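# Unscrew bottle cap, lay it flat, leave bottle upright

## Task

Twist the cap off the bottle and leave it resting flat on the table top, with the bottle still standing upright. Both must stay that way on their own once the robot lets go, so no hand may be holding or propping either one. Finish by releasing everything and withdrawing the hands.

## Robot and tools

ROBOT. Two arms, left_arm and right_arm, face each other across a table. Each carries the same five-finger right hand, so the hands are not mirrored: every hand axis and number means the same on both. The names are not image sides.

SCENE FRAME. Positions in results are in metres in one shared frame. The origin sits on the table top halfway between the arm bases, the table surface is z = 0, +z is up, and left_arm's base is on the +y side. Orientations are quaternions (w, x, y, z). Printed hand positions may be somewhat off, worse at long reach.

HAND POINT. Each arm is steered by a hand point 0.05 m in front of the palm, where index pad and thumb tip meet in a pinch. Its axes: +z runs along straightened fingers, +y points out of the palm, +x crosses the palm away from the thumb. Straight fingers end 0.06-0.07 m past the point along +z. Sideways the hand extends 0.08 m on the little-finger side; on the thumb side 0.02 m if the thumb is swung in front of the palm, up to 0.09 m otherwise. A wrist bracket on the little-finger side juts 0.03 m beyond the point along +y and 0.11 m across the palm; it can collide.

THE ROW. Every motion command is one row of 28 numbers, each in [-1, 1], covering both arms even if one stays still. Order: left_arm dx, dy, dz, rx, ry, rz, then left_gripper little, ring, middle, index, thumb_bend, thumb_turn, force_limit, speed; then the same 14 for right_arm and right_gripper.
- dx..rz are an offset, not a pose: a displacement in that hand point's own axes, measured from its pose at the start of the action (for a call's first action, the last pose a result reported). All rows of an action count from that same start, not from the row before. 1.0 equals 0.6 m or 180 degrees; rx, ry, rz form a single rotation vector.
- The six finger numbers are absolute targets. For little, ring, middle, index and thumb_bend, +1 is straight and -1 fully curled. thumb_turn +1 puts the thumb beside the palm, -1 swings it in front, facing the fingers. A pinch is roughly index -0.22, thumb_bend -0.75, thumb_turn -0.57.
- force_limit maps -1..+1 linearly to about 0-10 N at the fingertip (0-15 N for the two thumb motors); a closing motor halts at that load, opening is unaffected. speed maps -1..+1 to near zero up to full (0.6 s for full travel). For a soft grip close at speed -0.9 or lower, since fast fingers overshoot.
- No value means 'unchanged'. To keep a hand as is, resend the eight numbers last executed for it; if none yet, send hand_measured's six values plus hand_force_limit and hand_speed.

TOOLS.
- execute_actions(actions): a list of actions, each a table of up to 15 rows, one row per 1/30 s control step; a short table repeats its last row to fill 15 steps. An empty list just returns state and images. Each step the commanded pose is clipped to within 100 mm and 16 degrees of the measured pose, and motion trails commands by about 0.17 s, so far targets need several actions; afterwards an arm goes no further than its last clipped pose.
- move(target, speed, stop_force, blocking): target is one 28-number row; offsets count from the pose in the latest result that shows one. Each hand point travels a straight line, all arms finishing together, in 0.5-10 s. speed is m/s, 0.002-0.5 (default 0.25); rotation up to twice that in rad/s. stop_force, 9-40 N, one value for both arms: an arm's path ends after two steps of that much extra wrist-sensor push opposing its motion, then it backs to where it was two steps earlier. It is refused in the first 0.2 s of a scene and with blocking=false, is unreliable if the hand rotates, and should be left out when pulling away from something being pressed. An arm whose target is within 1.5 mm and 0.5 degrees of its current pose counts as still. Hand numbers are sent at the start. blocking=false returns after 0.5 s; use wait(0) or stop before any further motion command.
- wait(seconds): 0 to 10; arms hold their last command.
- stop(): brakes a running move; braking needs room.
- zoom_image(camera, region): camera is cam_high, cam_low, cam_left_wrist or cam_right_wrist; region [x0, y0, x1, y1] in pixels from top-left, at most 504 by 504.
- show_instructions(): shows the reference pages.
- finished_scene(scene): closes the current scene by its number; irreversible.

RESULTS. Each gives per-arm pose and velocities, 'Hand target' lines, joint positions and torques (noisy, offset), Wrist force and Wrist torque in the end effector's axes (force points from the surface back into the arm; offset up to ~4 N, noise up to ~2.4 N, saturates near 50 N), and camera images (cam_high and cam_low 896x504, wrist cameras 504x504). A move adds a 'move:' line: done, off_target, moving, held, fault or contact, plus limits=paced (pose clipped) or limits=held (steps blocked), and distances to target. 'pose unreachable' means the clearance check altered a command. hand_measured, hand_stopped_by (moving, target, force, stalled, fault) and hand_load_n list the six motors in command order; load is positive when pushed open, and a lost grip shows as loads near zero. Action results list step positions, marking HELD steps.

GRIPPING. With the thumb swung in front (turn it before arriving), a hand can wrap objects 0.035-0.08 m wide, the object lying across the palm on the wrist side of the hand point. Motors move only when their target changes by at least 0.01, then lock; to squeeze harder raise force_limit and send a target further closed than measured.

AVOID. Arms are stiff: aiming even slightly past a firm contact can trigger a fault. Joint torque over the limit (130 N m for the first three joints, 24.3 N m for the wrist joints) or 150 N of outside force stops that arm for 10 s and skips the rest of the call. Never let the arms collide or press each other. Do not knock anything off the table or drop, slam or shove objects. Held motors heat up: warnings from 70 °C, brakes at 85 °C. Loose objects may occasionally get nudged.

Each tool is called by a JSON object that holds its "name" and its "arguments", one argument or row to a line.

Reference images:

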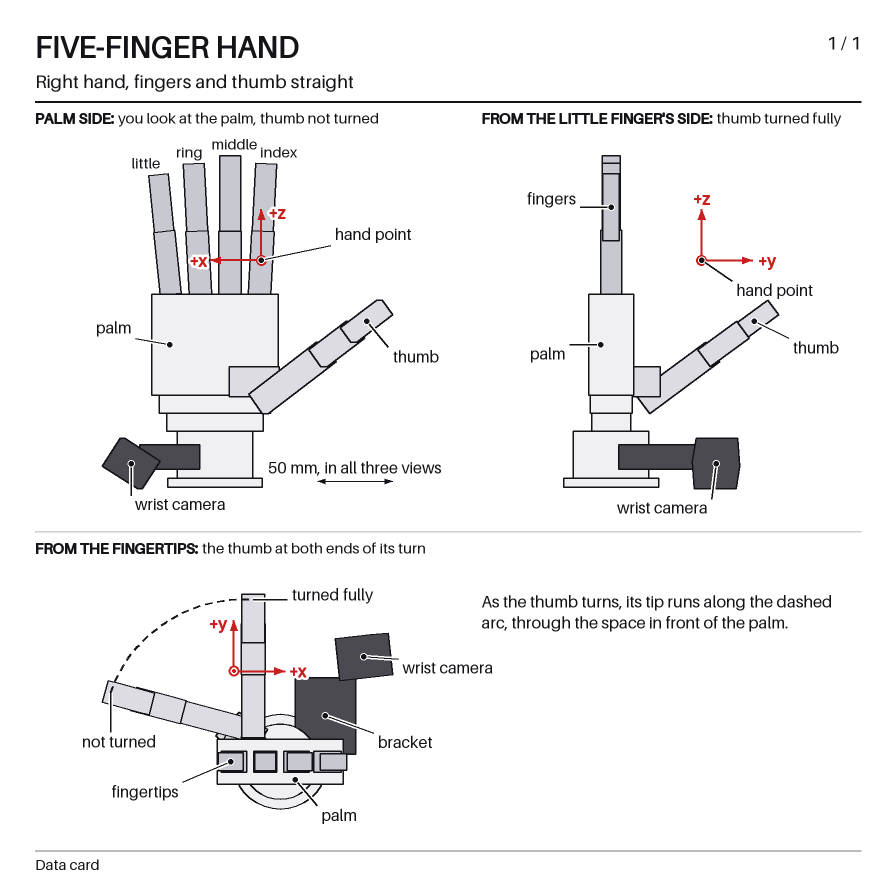

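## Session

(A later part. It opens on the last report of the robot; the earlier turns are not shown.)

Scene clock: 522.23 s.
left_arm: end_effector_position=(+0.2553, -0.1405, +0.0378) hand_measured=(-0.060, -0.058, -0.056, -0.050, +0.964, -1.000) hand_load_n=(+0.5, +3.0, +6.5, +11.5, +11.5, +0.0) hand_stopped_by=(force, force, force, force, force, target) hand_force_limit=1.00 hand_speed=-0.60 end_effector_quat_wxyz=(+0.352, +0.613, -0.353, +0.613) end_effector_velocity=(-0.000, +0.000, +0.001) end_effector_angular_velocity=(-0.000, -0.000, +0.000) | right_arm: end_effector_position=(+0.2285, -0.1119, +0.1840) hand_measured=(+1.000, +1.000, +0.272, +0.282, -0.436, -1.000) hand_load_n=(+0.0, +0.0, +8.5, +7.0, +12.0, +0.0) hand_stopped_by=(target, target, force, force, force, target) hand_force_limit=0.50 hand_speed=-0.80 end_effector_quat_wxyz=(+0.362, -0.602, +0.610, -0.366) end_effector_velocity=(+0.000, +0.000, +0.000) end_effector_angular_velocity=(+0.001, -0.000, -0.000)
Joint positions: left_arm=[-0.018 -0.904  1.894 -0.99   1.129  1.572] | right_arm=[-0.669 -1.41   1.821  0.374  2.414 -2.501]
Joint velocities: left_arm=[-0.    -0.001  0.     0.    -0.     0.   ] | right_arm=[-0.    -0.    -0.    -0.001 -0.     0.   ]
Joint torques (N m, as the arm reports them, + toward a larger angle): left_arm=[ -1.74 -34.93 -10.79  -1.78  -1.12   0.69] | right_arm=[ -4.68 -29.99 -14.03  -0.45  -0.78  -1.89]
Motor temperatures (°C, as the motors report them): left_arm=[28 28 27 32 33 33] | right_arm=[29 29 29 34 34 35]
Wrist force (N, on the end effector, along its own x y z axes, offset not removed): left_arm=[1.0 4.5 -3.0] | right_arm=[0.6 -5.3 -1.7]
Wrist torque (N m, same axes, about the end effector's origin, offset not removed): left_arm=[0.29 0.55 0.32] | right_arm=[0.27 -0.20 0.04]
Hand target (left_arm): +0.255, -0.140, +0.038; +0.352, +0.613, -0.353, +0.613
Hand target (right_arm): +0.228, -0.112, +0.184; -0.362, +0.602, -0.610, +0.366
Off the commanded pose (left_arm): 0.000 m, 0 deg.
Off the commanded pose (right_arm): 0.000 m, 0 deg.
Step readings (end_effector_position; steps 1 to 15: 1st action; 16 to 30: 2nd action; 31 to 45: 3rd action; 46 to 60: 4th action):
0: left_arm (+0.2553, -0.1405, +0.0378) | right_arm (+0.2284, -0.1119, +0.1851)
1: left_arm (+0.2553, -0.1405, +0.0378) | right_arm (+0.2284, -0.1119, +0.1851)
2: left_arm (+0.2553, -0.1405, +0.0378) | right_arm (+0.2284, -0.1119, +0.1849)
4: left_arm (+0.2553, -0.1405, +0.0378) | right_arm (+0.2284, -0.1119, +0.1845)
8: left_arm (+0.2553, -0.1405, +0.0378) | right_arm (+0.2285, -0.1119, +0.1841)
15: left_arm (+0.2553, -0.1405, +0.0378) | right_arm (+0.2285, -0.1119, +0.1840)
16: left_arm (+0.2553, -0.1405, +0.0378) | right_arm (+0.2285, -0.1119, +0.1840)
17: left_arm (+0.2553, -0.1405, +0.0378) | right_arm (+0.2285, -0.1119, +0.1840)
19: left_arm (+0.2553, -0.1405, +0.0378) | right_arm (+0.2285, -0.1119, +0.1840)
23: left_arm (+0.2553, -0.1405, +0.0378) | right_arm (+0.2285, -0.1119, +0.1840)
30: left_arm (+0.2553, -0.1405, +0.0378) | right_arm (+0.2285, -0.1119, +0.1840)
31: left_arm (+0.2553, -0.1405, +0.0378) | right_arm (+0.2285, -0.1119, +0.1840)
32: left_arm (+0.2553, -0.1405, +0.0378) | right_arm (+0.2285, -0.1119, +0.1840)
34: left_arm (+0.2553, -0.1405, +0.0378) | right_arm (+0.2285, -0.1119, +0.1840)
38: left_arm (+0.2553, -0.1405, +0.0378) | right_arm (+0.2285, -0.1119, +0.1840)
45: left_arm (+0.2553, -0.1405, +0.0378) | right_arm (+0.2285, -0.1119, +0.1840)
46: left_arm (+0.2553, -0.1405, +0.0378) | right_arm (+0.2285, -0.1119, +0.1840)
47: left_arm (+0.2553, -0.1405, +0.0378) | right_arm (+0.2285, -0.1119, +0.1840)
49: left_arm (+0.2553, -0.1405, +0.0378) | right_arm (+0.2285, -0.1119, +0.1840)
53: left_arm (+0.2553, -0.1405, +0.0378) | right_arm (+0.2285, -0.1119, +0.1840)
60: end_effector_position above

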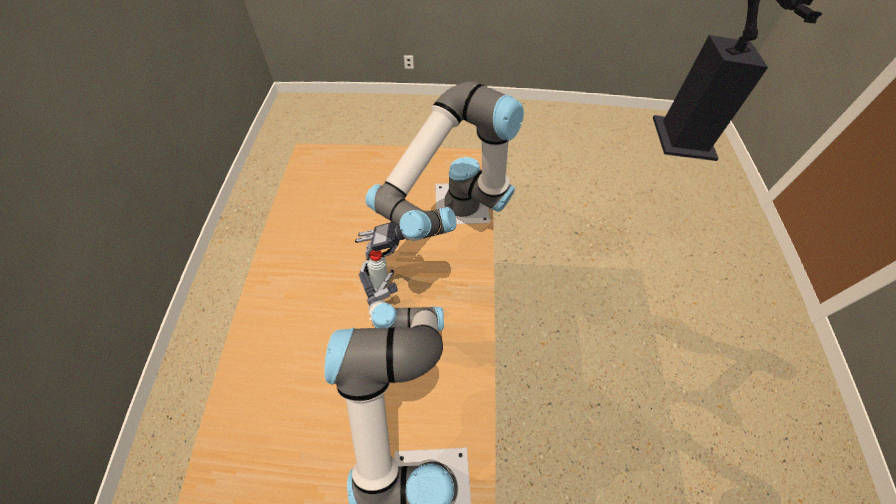

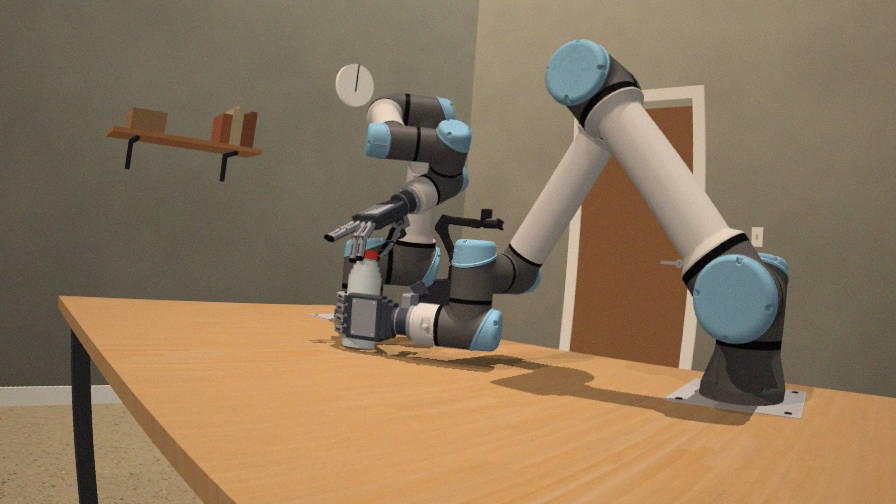

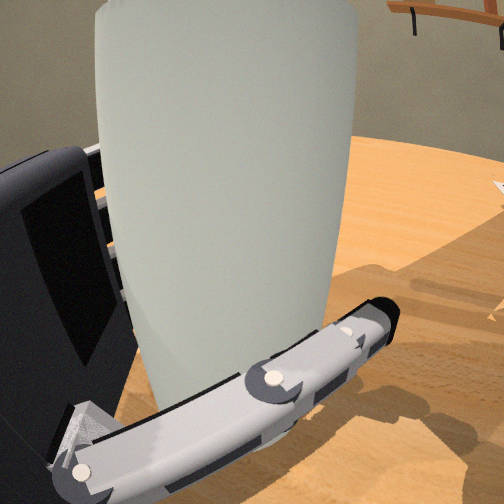

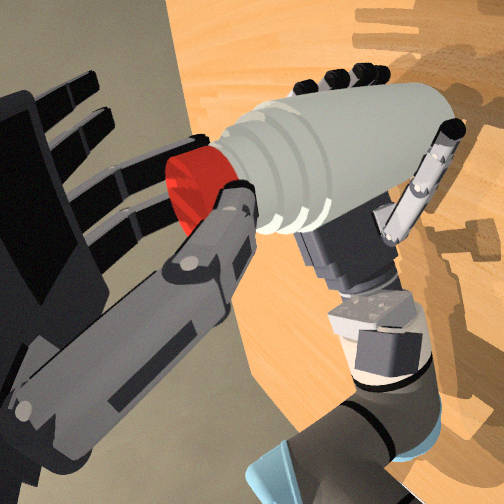

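Good. Two 60° turns.

{"name": "move", "arguments": {
  "target": [0,0,0,0,0,0,-0.98,-0.98,-0.98,-0.98,-0.9,-1,1,-0.6, 0.0265,-0.0015,-0.001,0,-0.2887,-0.1667,1,1,-0.3,-0.3,-0.9,-1,0.5,-0.8],
  "speed": 0.25
}}

{"name": "move", "arguments": {
  "target": [0,0,0,0,0,0,-0.98,-0.98,-0.98,-0.98,-0.9,-1,1,-0.6, 0.0265,-0.0015,-0.001,0,-0.2887,-0.1667,1,1,-0.3,-0.3,-0.9,-1,0.5,-0.8],
  "speed": 0.25
}}

Scene clock: 527.43 s.
left_arm: end_effector_position=(+0.2553, -0.1405, +0.0378) hand_measured=(-0.060, -0.058, -0.056, -0.050, +0.964, -1.000) hand_load_n=(+1.5, +4.0, +6.5, +10.5, +11.5, -0.5) hand_stopped_by=(force, force, force, force, force, target) hand_force_limit=1.00 hand_speed=-0.60 end_effector_quat_wxyz=(+0.352, +0.613, -0.353, +0.613) end_effector_velocity=(-0.000, +0.000, -0.000) end_effector_angular_velocity=(+0.000, +0.000, -0.000) | right_arm: end_effector_position=(+0.2285, -0.1279, +0.1850) hand_measured=(+1.000, +1.000, +0.272, +0.282, -0.436, -1.000) hand_load_n=(+0.0, +0.0, +6.0, +7.0, +12.0, +0.0) hand_stopped_by=(target, target, force, force, force, target) hand_force_limit=0.50 hand_speed=-0.80 end_effector_quat_wxyz=(+0.485, -0.833, +0.222, -0.147) end_effector_velocity=(-0.001, -0.000, -0.001) end_effector_angular_velocity=(-0.002, +0.004, +0.014)
Joint positions: left_arm=[-0.018 -0.904  1.894 -0.99   1.129  1.572] | right_arm=[-1.337 -1.689  2.064  0.249  0.981 -3.556]
Joint velocities: left_arm=[-0.    -0.001  0.001 -0.    -0.     0.   ] | right_arm=[-0.007  0.006 -0.002  0.008 -0.017 -0.015]
Joint torques (N m, as the arm reports them, + toward a larger angle): left_arm=[ -1.97 -34.02 -12.07  -1.68   0.24   0.55] | right_arm=[ -6.94  -6.27 -23.69   3.65  -2.59  -2.35]
Motor temperatures (°C, as the motors report them): left_arm=[28 28 27 32 33 33] | right_arm=[29 29 29 34 34 35]
Wrist force (N, on the end effector, along its own x y z axes, offset not removed): left_arm=[2.9 3.9 -2.8] | right_arm=[0.3 1.2 -0.2]
Wrist torque (N m, same axes, about the end effector's origin, offset not removed): left_arm=[0.39 0.20 0.48] | right_arm=[0.63 0.26 -0.03]
Hand target (left_arm): +0.255, -0.140, +0.038; +0.352, +0.613, -0.353, +0.613
Hand target (right_arm): +0.228, -0.128, +0.185; -0.485, +0.833, -0.221, +0.147
Off the commanded pose (left_arm): 0.000 m, 0 deg.
Off the commanded pose (right_arm): 0.000 m, 0 deg.
move: done

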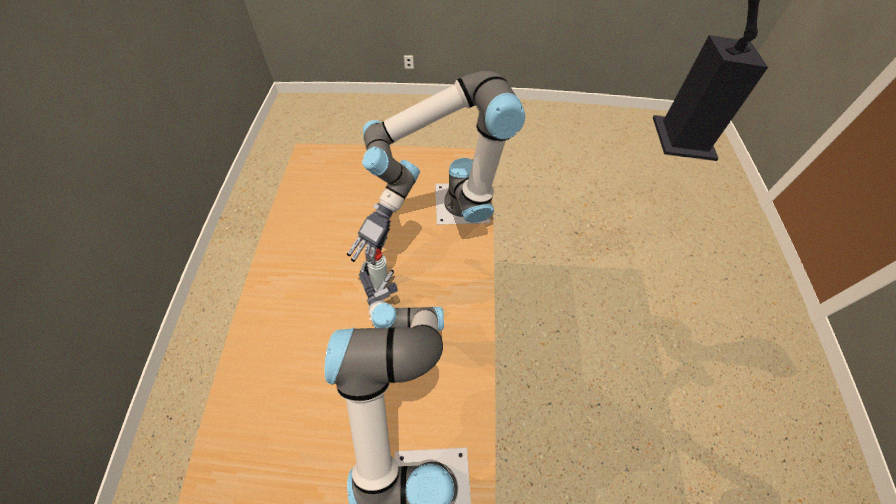

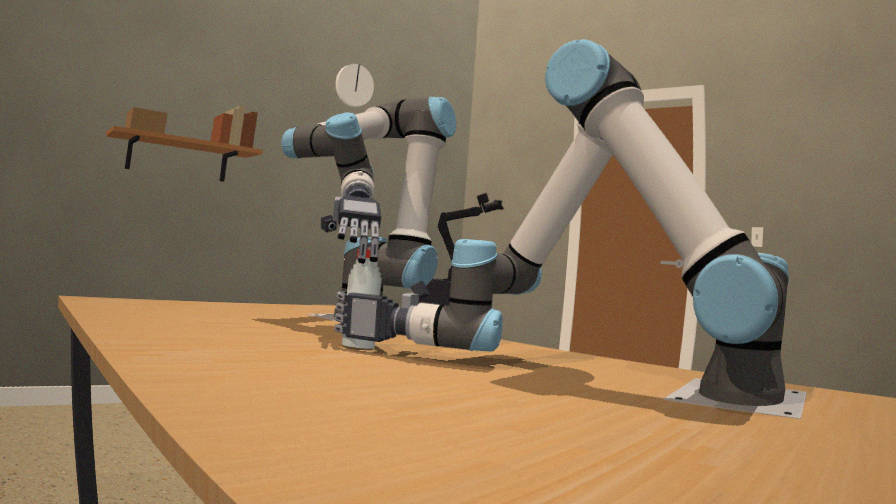

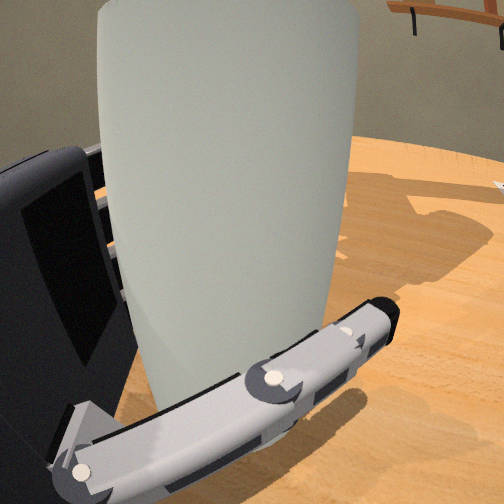

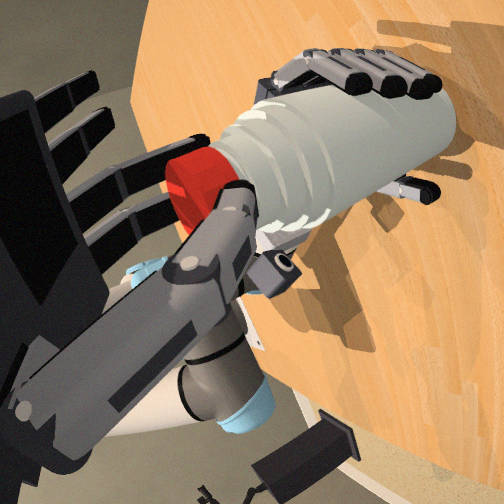

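Scene clock: 530.07 s.
left_arm: end_effector_position=(+0.2553, -0.1405, +0.0378) hand_measured=(-0.060, -0.058, -0.056, -0.050, +0.964, -1.000) hand_load_n=(+2.5, +4.5, +6.0, +9.0, +11.0, -1.0) hand_stopped_by=(force, force, force, force, force, target) hand_force_limit=1.00 hand_speed=-0.60 end_effector_quat_wxyz=(+0.352, +0.613, -0.353, +0.613) end_effector_velocity=(+0.000, +0.001, -0.002) end_effector_angular_velocity=(+0.004, +0.000, +0.000) | right_arm: end_effector_position=(+0.2416, -0.1363, +0.1861) hand_measured=(+1.000, +1.000, +0.272, +0.282, -0.436, -1.000) hand_load_n=(+0.0, +0.0, +5.5, +7.5, +11.5, +0.0) hand_stopped_by=(target, target, force, force, force, target) hand_force_limit=0.50 hand_speed=-0.80 end_effector_quat_wxyz=(-0.479, +0.841, +0.226, -0.112) end_effector_velocity=(-0.000, -0.000, +0.000) end_effector_angular_velocity=(+0.001, +0.004, +0.014)
Joint positions: left_arm=[-0.018 -0.904  1.894 -0.99   1.129  1.572] | right_arm=[-1.439 -1.078  1.641  1.42   0.598 -5.233]
Joint velocities: left_arm=[0.    0.003 0.    0.001 0.    0.   ] | right_arm=[ 0.001  0.007 -0.003  0.018  0.004 -0.022]
Joint torques (N m, as the arm reports them, + toward a larger angle): left_arm=[ -3.25 -33.92 -12.11  -0.29   0.22   0.62] | right_arm=[  8.59 -27.24 -20.4    4.94   1.89  -2.26]
Motor temperatures (°C, as the motors report them): left_arm=[28 28 27 32 33 33] | right_arm=[29 29 29 34 34 35]
Wrist force (N, on the end effector, along its own x y z axes, offset not removed): left_arm=[2.7 4.6 3.3] | right_arm=[4.2 -0.4 0.5]
Wrist torque (N m, same axes, about the end effector's origin, offset not removed): left_arm=[0.37 -0.49 0.56] | right_arm=[0.48 -0.26 0.31]
Hand target (left_arm): +0.255, -0.140, +0.038; +0.352, +0.613, -0.353, +0.613
Hand target (right_arm): +0.242, -0.136, +0.186; -0.479, +0.840, +0.227, -0.112
Off the commanded pose (left_arm): 0.000 m, 0 deg.
Off the commanded pose (right_arm): 0.001 m, 0 deg.
move: done

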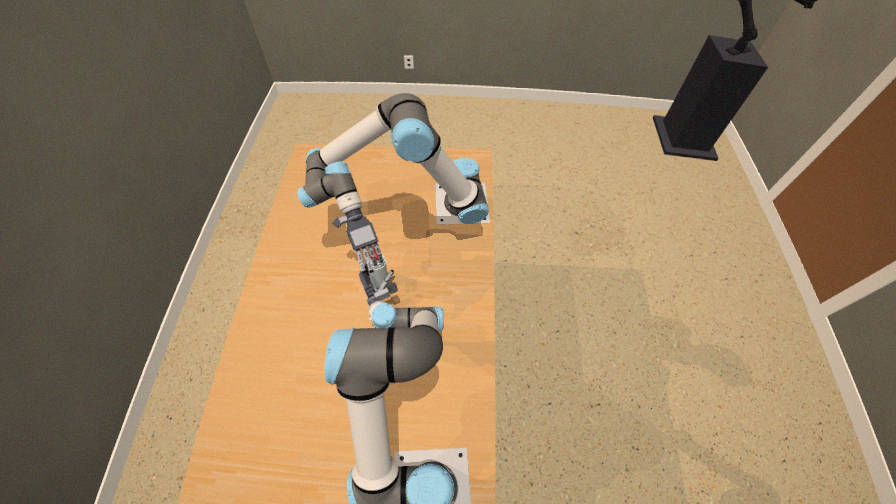

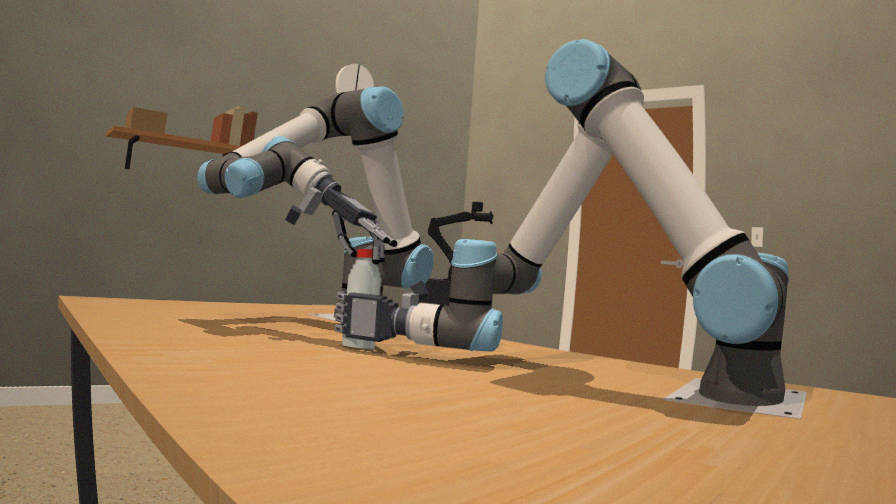

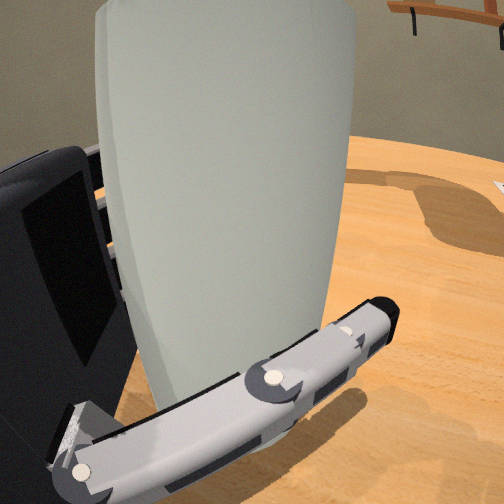

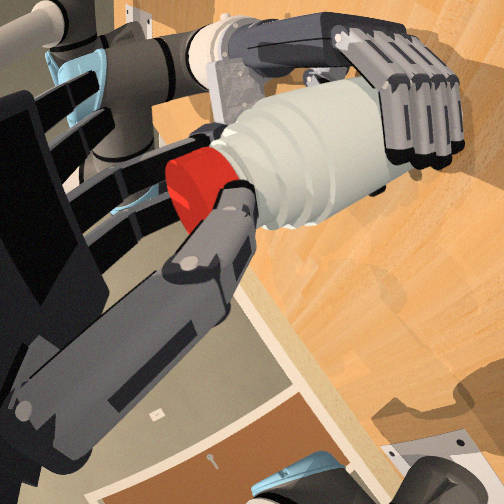

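{"name": "execute_actions", "arguments": {
  "actions": [
    [[0,0,0,0,0,0,-0.98,-0.98,-0.98,-0.98,-0.9,-1,1,-0.6, 0,0,0,0,0,0,1,1,0.65,0.65,0.3,-1,0.3,1]]
  ]
}}

{"name": "move", "arguments": {
  "target": [0,0,0,0,0,0,-0.98,-0.98,-0.98,-0.98,-0.9,-1,1,-0.6, 0.0015,-0.0238,0.0396,0,0.577,0.333,1,1,0.65,0.65,0.3,-1,0.3,1],
  "speed": 0.35
}}

{"name": "zoom_image", "arguments": {
  "camera": "cam_low",
  "region": [290,160,470,300]
}}

Scene clock: 534.17 s.
left_arm: end_effector_position=(+0.2553, -0.1405, +0.0378) hand_measured=(-0.060, -0.058, -0.056, -0.050, +0.964, -1.000) hand_load_n=(+1.5, +4.0, +6.0, +9.5, +11.0, +0.0) hand_stopped_by=(force, force, force, force, force, target) hand_force_limit=1.00 hand_speed=-0.60 end_effector_quat_wxyz=(+0.352, +0.613, -0.353, +0.613) end_effector_velocity=(+0.000, +0.001, -0.003) end_effector_angular_velocity=(+0.005, +0.000, +0.000) | right_arm: end_effector_position=(+0.2416, -0.1362, +0.1860) hand_measured=(+1.000, +1.000, +0.650, +0.650, +0.300, -1.000) hand_load_n=(+0.0, +0.0, +0.0, +0.0, +0.0, +0.0) hand_stopped_by=(target, target, target, target, moving, target) hand_force_limit=0.30 hand_speed=1.00 end_effector_quat_wxyz=(-0.479, +0.841, +0.226, -0.112) end_effector_velocity=(-0.000, -0.000, +0.000) end_effector_angular_velocity=(-0.000, +0.001, -0.001)
Joint positions: left_arm=[-0.018 -0.904  1.894 -0.99   1.129  1.572] | right_arm=[-1.439 -1.078  1.641  1.42   0.598 -5.233]
Joint velocities: left_arm=[0.    0.002 0.001 0.001 0.    0.   ] | right_arm=[-0.    -0.     0.001  0.    -0.     0.   ]
Joint torques (N m, as the arm reports them, + toward a larger angle): left_arm=[ -3.27 -34.71 -11.85  -1.13   0.33   0.51] | right_arm=[ -6.22 -45.13  -8.41   0.06  -3.02   2.1 ]
Motor temperatures (°C, as the motors report them): left_arm=[28 28 27 32 33 33] | right_arm=[29 29 29 34 34 35]
Wrist force (N, on the end effector, along its own x y z axes, offset not removed): left_arm=[4.8 -4.6 1.7] | right_arm=[-1.3 1.3 -1.4]
Wrist torque (N m, same axes, about the end effector's origin, offset not removed): left_arm=[-0.87 -0.48 0.03] | right_arm=[0.34 0.27 -0.16]
Hand target (left_arm): +0.255, -0.140, +0.038; +0.352, +0.613, -0.353, +0.613
Hand target (right_arm): +0.242, -0.136, +0.186; -0.479, +0.841, +0.226, -0.112
Off the commanded pose (left_arm): 0.000 m, 0 deg.
Off the commanded pose (right_arm): 0.000 m, 0 deg.
Step readings (end_effector_position):
0: left_arm (+0.2553, -0.1405, +0.0378) | right_arm (+0.2416, -0.1363, +0.1860)
1: left_arm (+0.2553, -0.1405, +0.0378) | right_arm (+0.2416, -0.1363, +0.1860)
2: left_arm (+0.2553, -0.1405, +0.0378) | right_arm (+0.2416, -0.1363, +0.1860)
4: left_arm (+0.2553, -0.1405, +0.0378) | right_arm (+0.2416, -0.1363, +0.1860)
8: left_arm (+0.2553, -0.1405, +0.0378) | right_arm (+0.2416, -0.1362, +0.1860)
15: end_effector_position above

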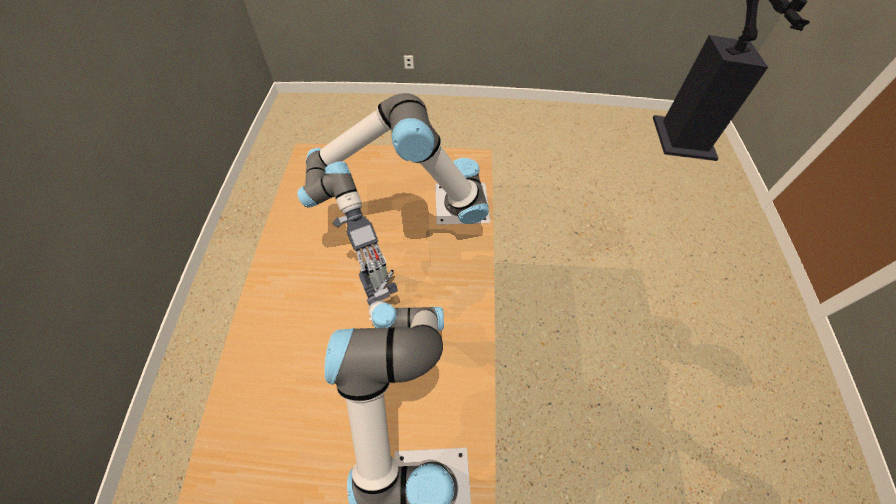

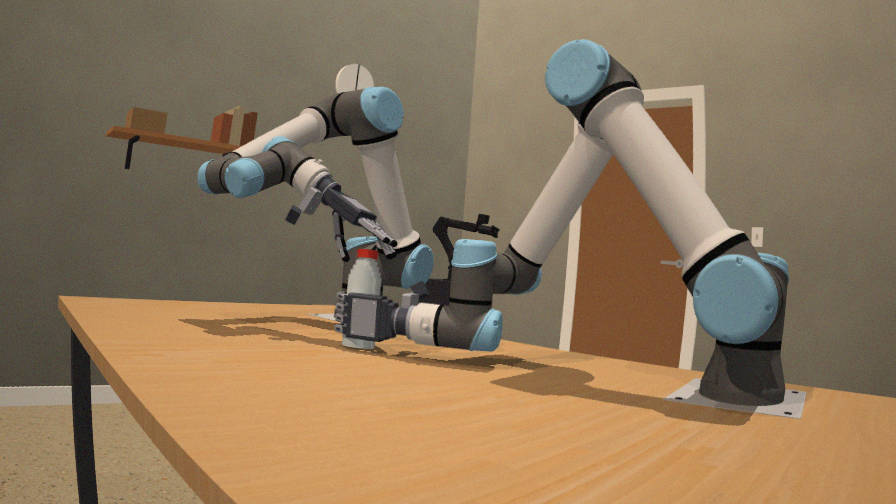

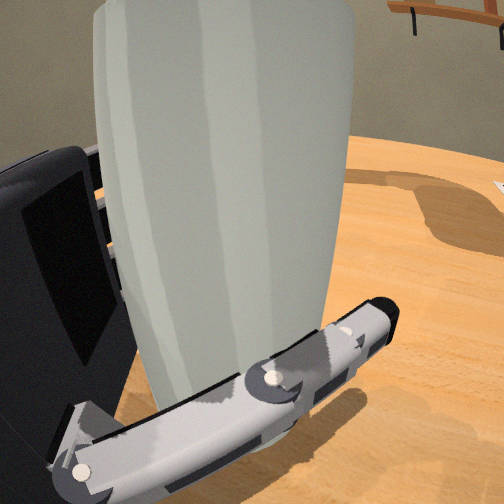

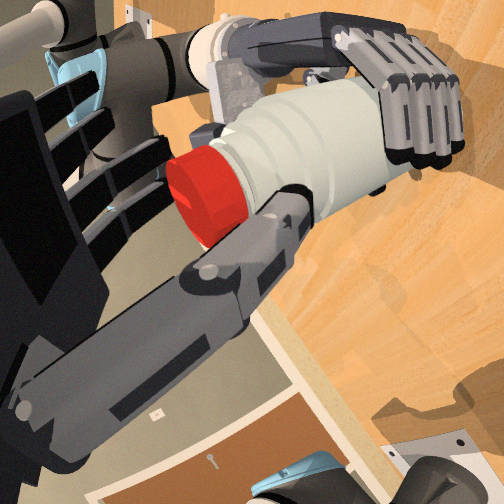

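Scene clock: 537.80 s.
left_arm: end_effector_position=(+0.2553, -0.1405, +0.0378) hand_measured=(-0.060, -0.058, -0.056, -0.050, +0.964, -1.000) hand_load_n=(+1.5, +4.0, +6.0, +9.5, +11.0, +0.0) hand_stopped_by=(force, force, force, force, force, target) hand_force_limit=1.00 hand_speed=-0.60 end_effector_quat_wxyz=(+0.352, +0.613, -0.353, +0.613) end_effector_velocity=(+0.000, -0.001, +0.001) end_effector_angular_velocity=(-0.002, -0.000, +0.000) | right_arm: end_effector_position=(+0.2291, -0.1113, +0.1868) hand_measured=(+1.000, +1.000, +0.650, +0.650, +0.300, -1.000) hand_load_n=(+0.0, +0.0, +0.0, +0.0, +0.0, +0.0) hand_stopped_by=(target, target, target, target, target, target) hand_force_limit=0.30 hand_speed=1.00 end_effector_quat_wxyz=(+0.362, -0.602, +0.610, -0.367) end_effector_velocity=(+0.000, +0.000, +0.000) end_effector_angular_velocity=(-0.002, +0.004, -0.013)
Joint positions: left_arm=[-0.018 -0.904  1.894 -0.99   1.129  1.572] | right_arm=[-0.669 -1.411  1.815  0.38   2.414 -2.502]
Joint velocities: left_arm=[ 0.    -0.001 -0.002  0.001  0.    -0.   ] | right_arm=[ 0.004  0.011 -0.012  0.02   0.01   0.021]
Joint torques (N m, as the arm reports them, + toward a larger angle): left_arm=[ -2.62 -34.4  -12.93  -0.95   0.28   0.42] | right_arm=[  9.02 -16.81 -25.28   3.15   2.79   1.87]
Motor temperatures (°C, as the motors report them): left_arm=[28 28 27 32 33 33] | right_arm=[29 29 29 34 34 35]
Wrist force (N, on the end effector, along its own x y z axes, offset not removed): left_arm=[-0.6 -0.1 -1.1] | right_arm=[0.1 4.2 -3.7]
Wrist torque (N m, same axes, about the end effector's origin, offset not removed): left_arm=[0.05 0.52 -0.06] | right_arm=[0.75 0.05 0.00]
Hand target (left_arm): +0.255, -0.140, +0.038; +0.352, +0.613, -0.353, +0.613
Hand target (right_arm): +0.229, -0.111, +0.187; -0.361, +0.602, -0.610, +0.367
Off the commanded pose (left_arm): 0.000 m, 0 deg.
Off the commanded pose (right_arm): 0.001 m, 0 deg.
move: done

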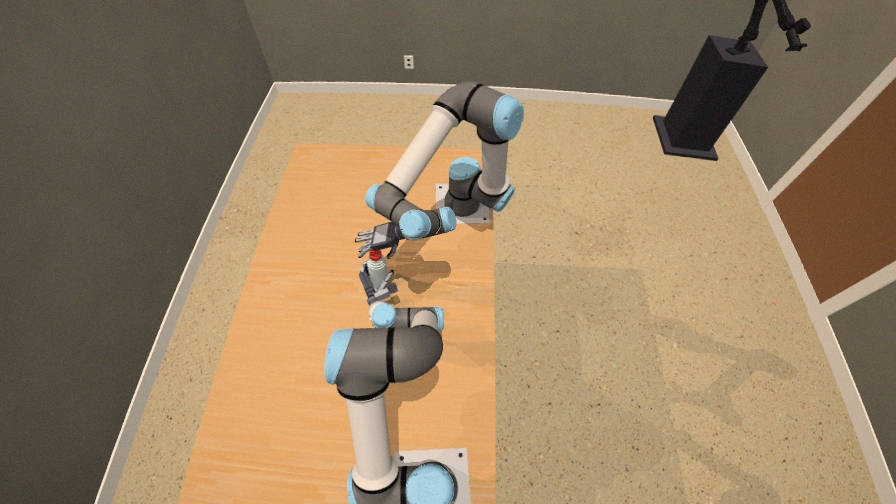

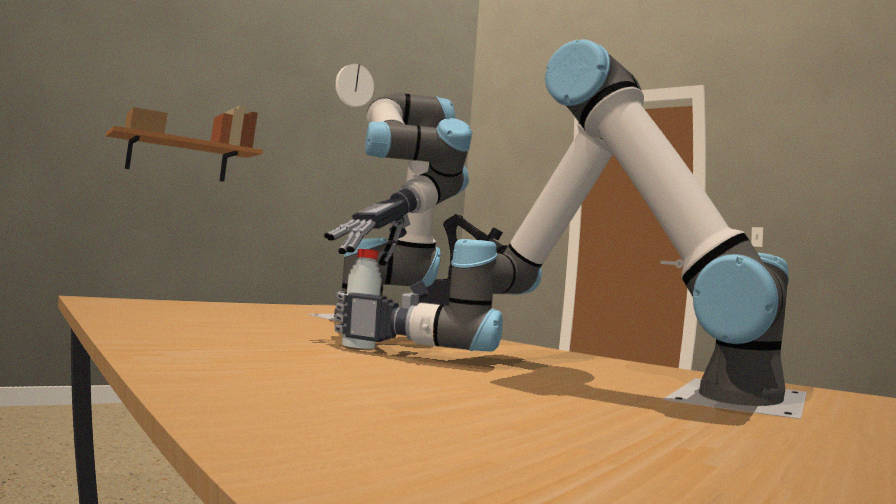

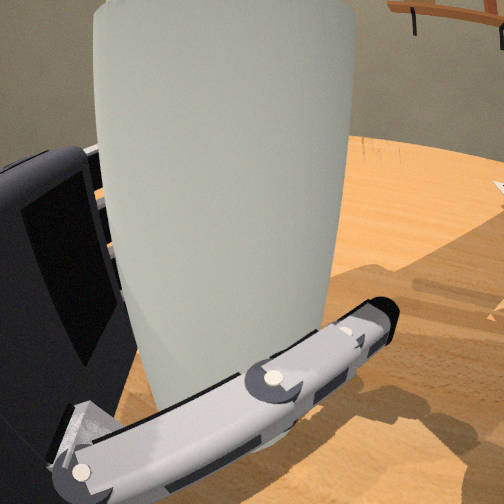

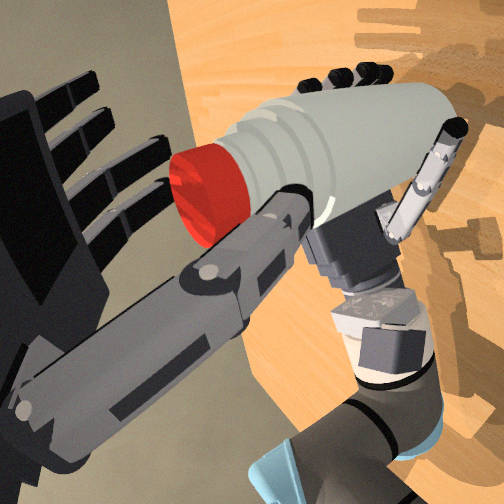

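Region (290, 160, 470, 300) of cam_low's 896x504 image, scaled by 2.800, with more detail than that image has.

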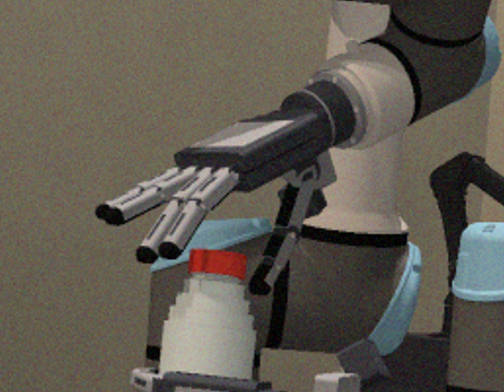

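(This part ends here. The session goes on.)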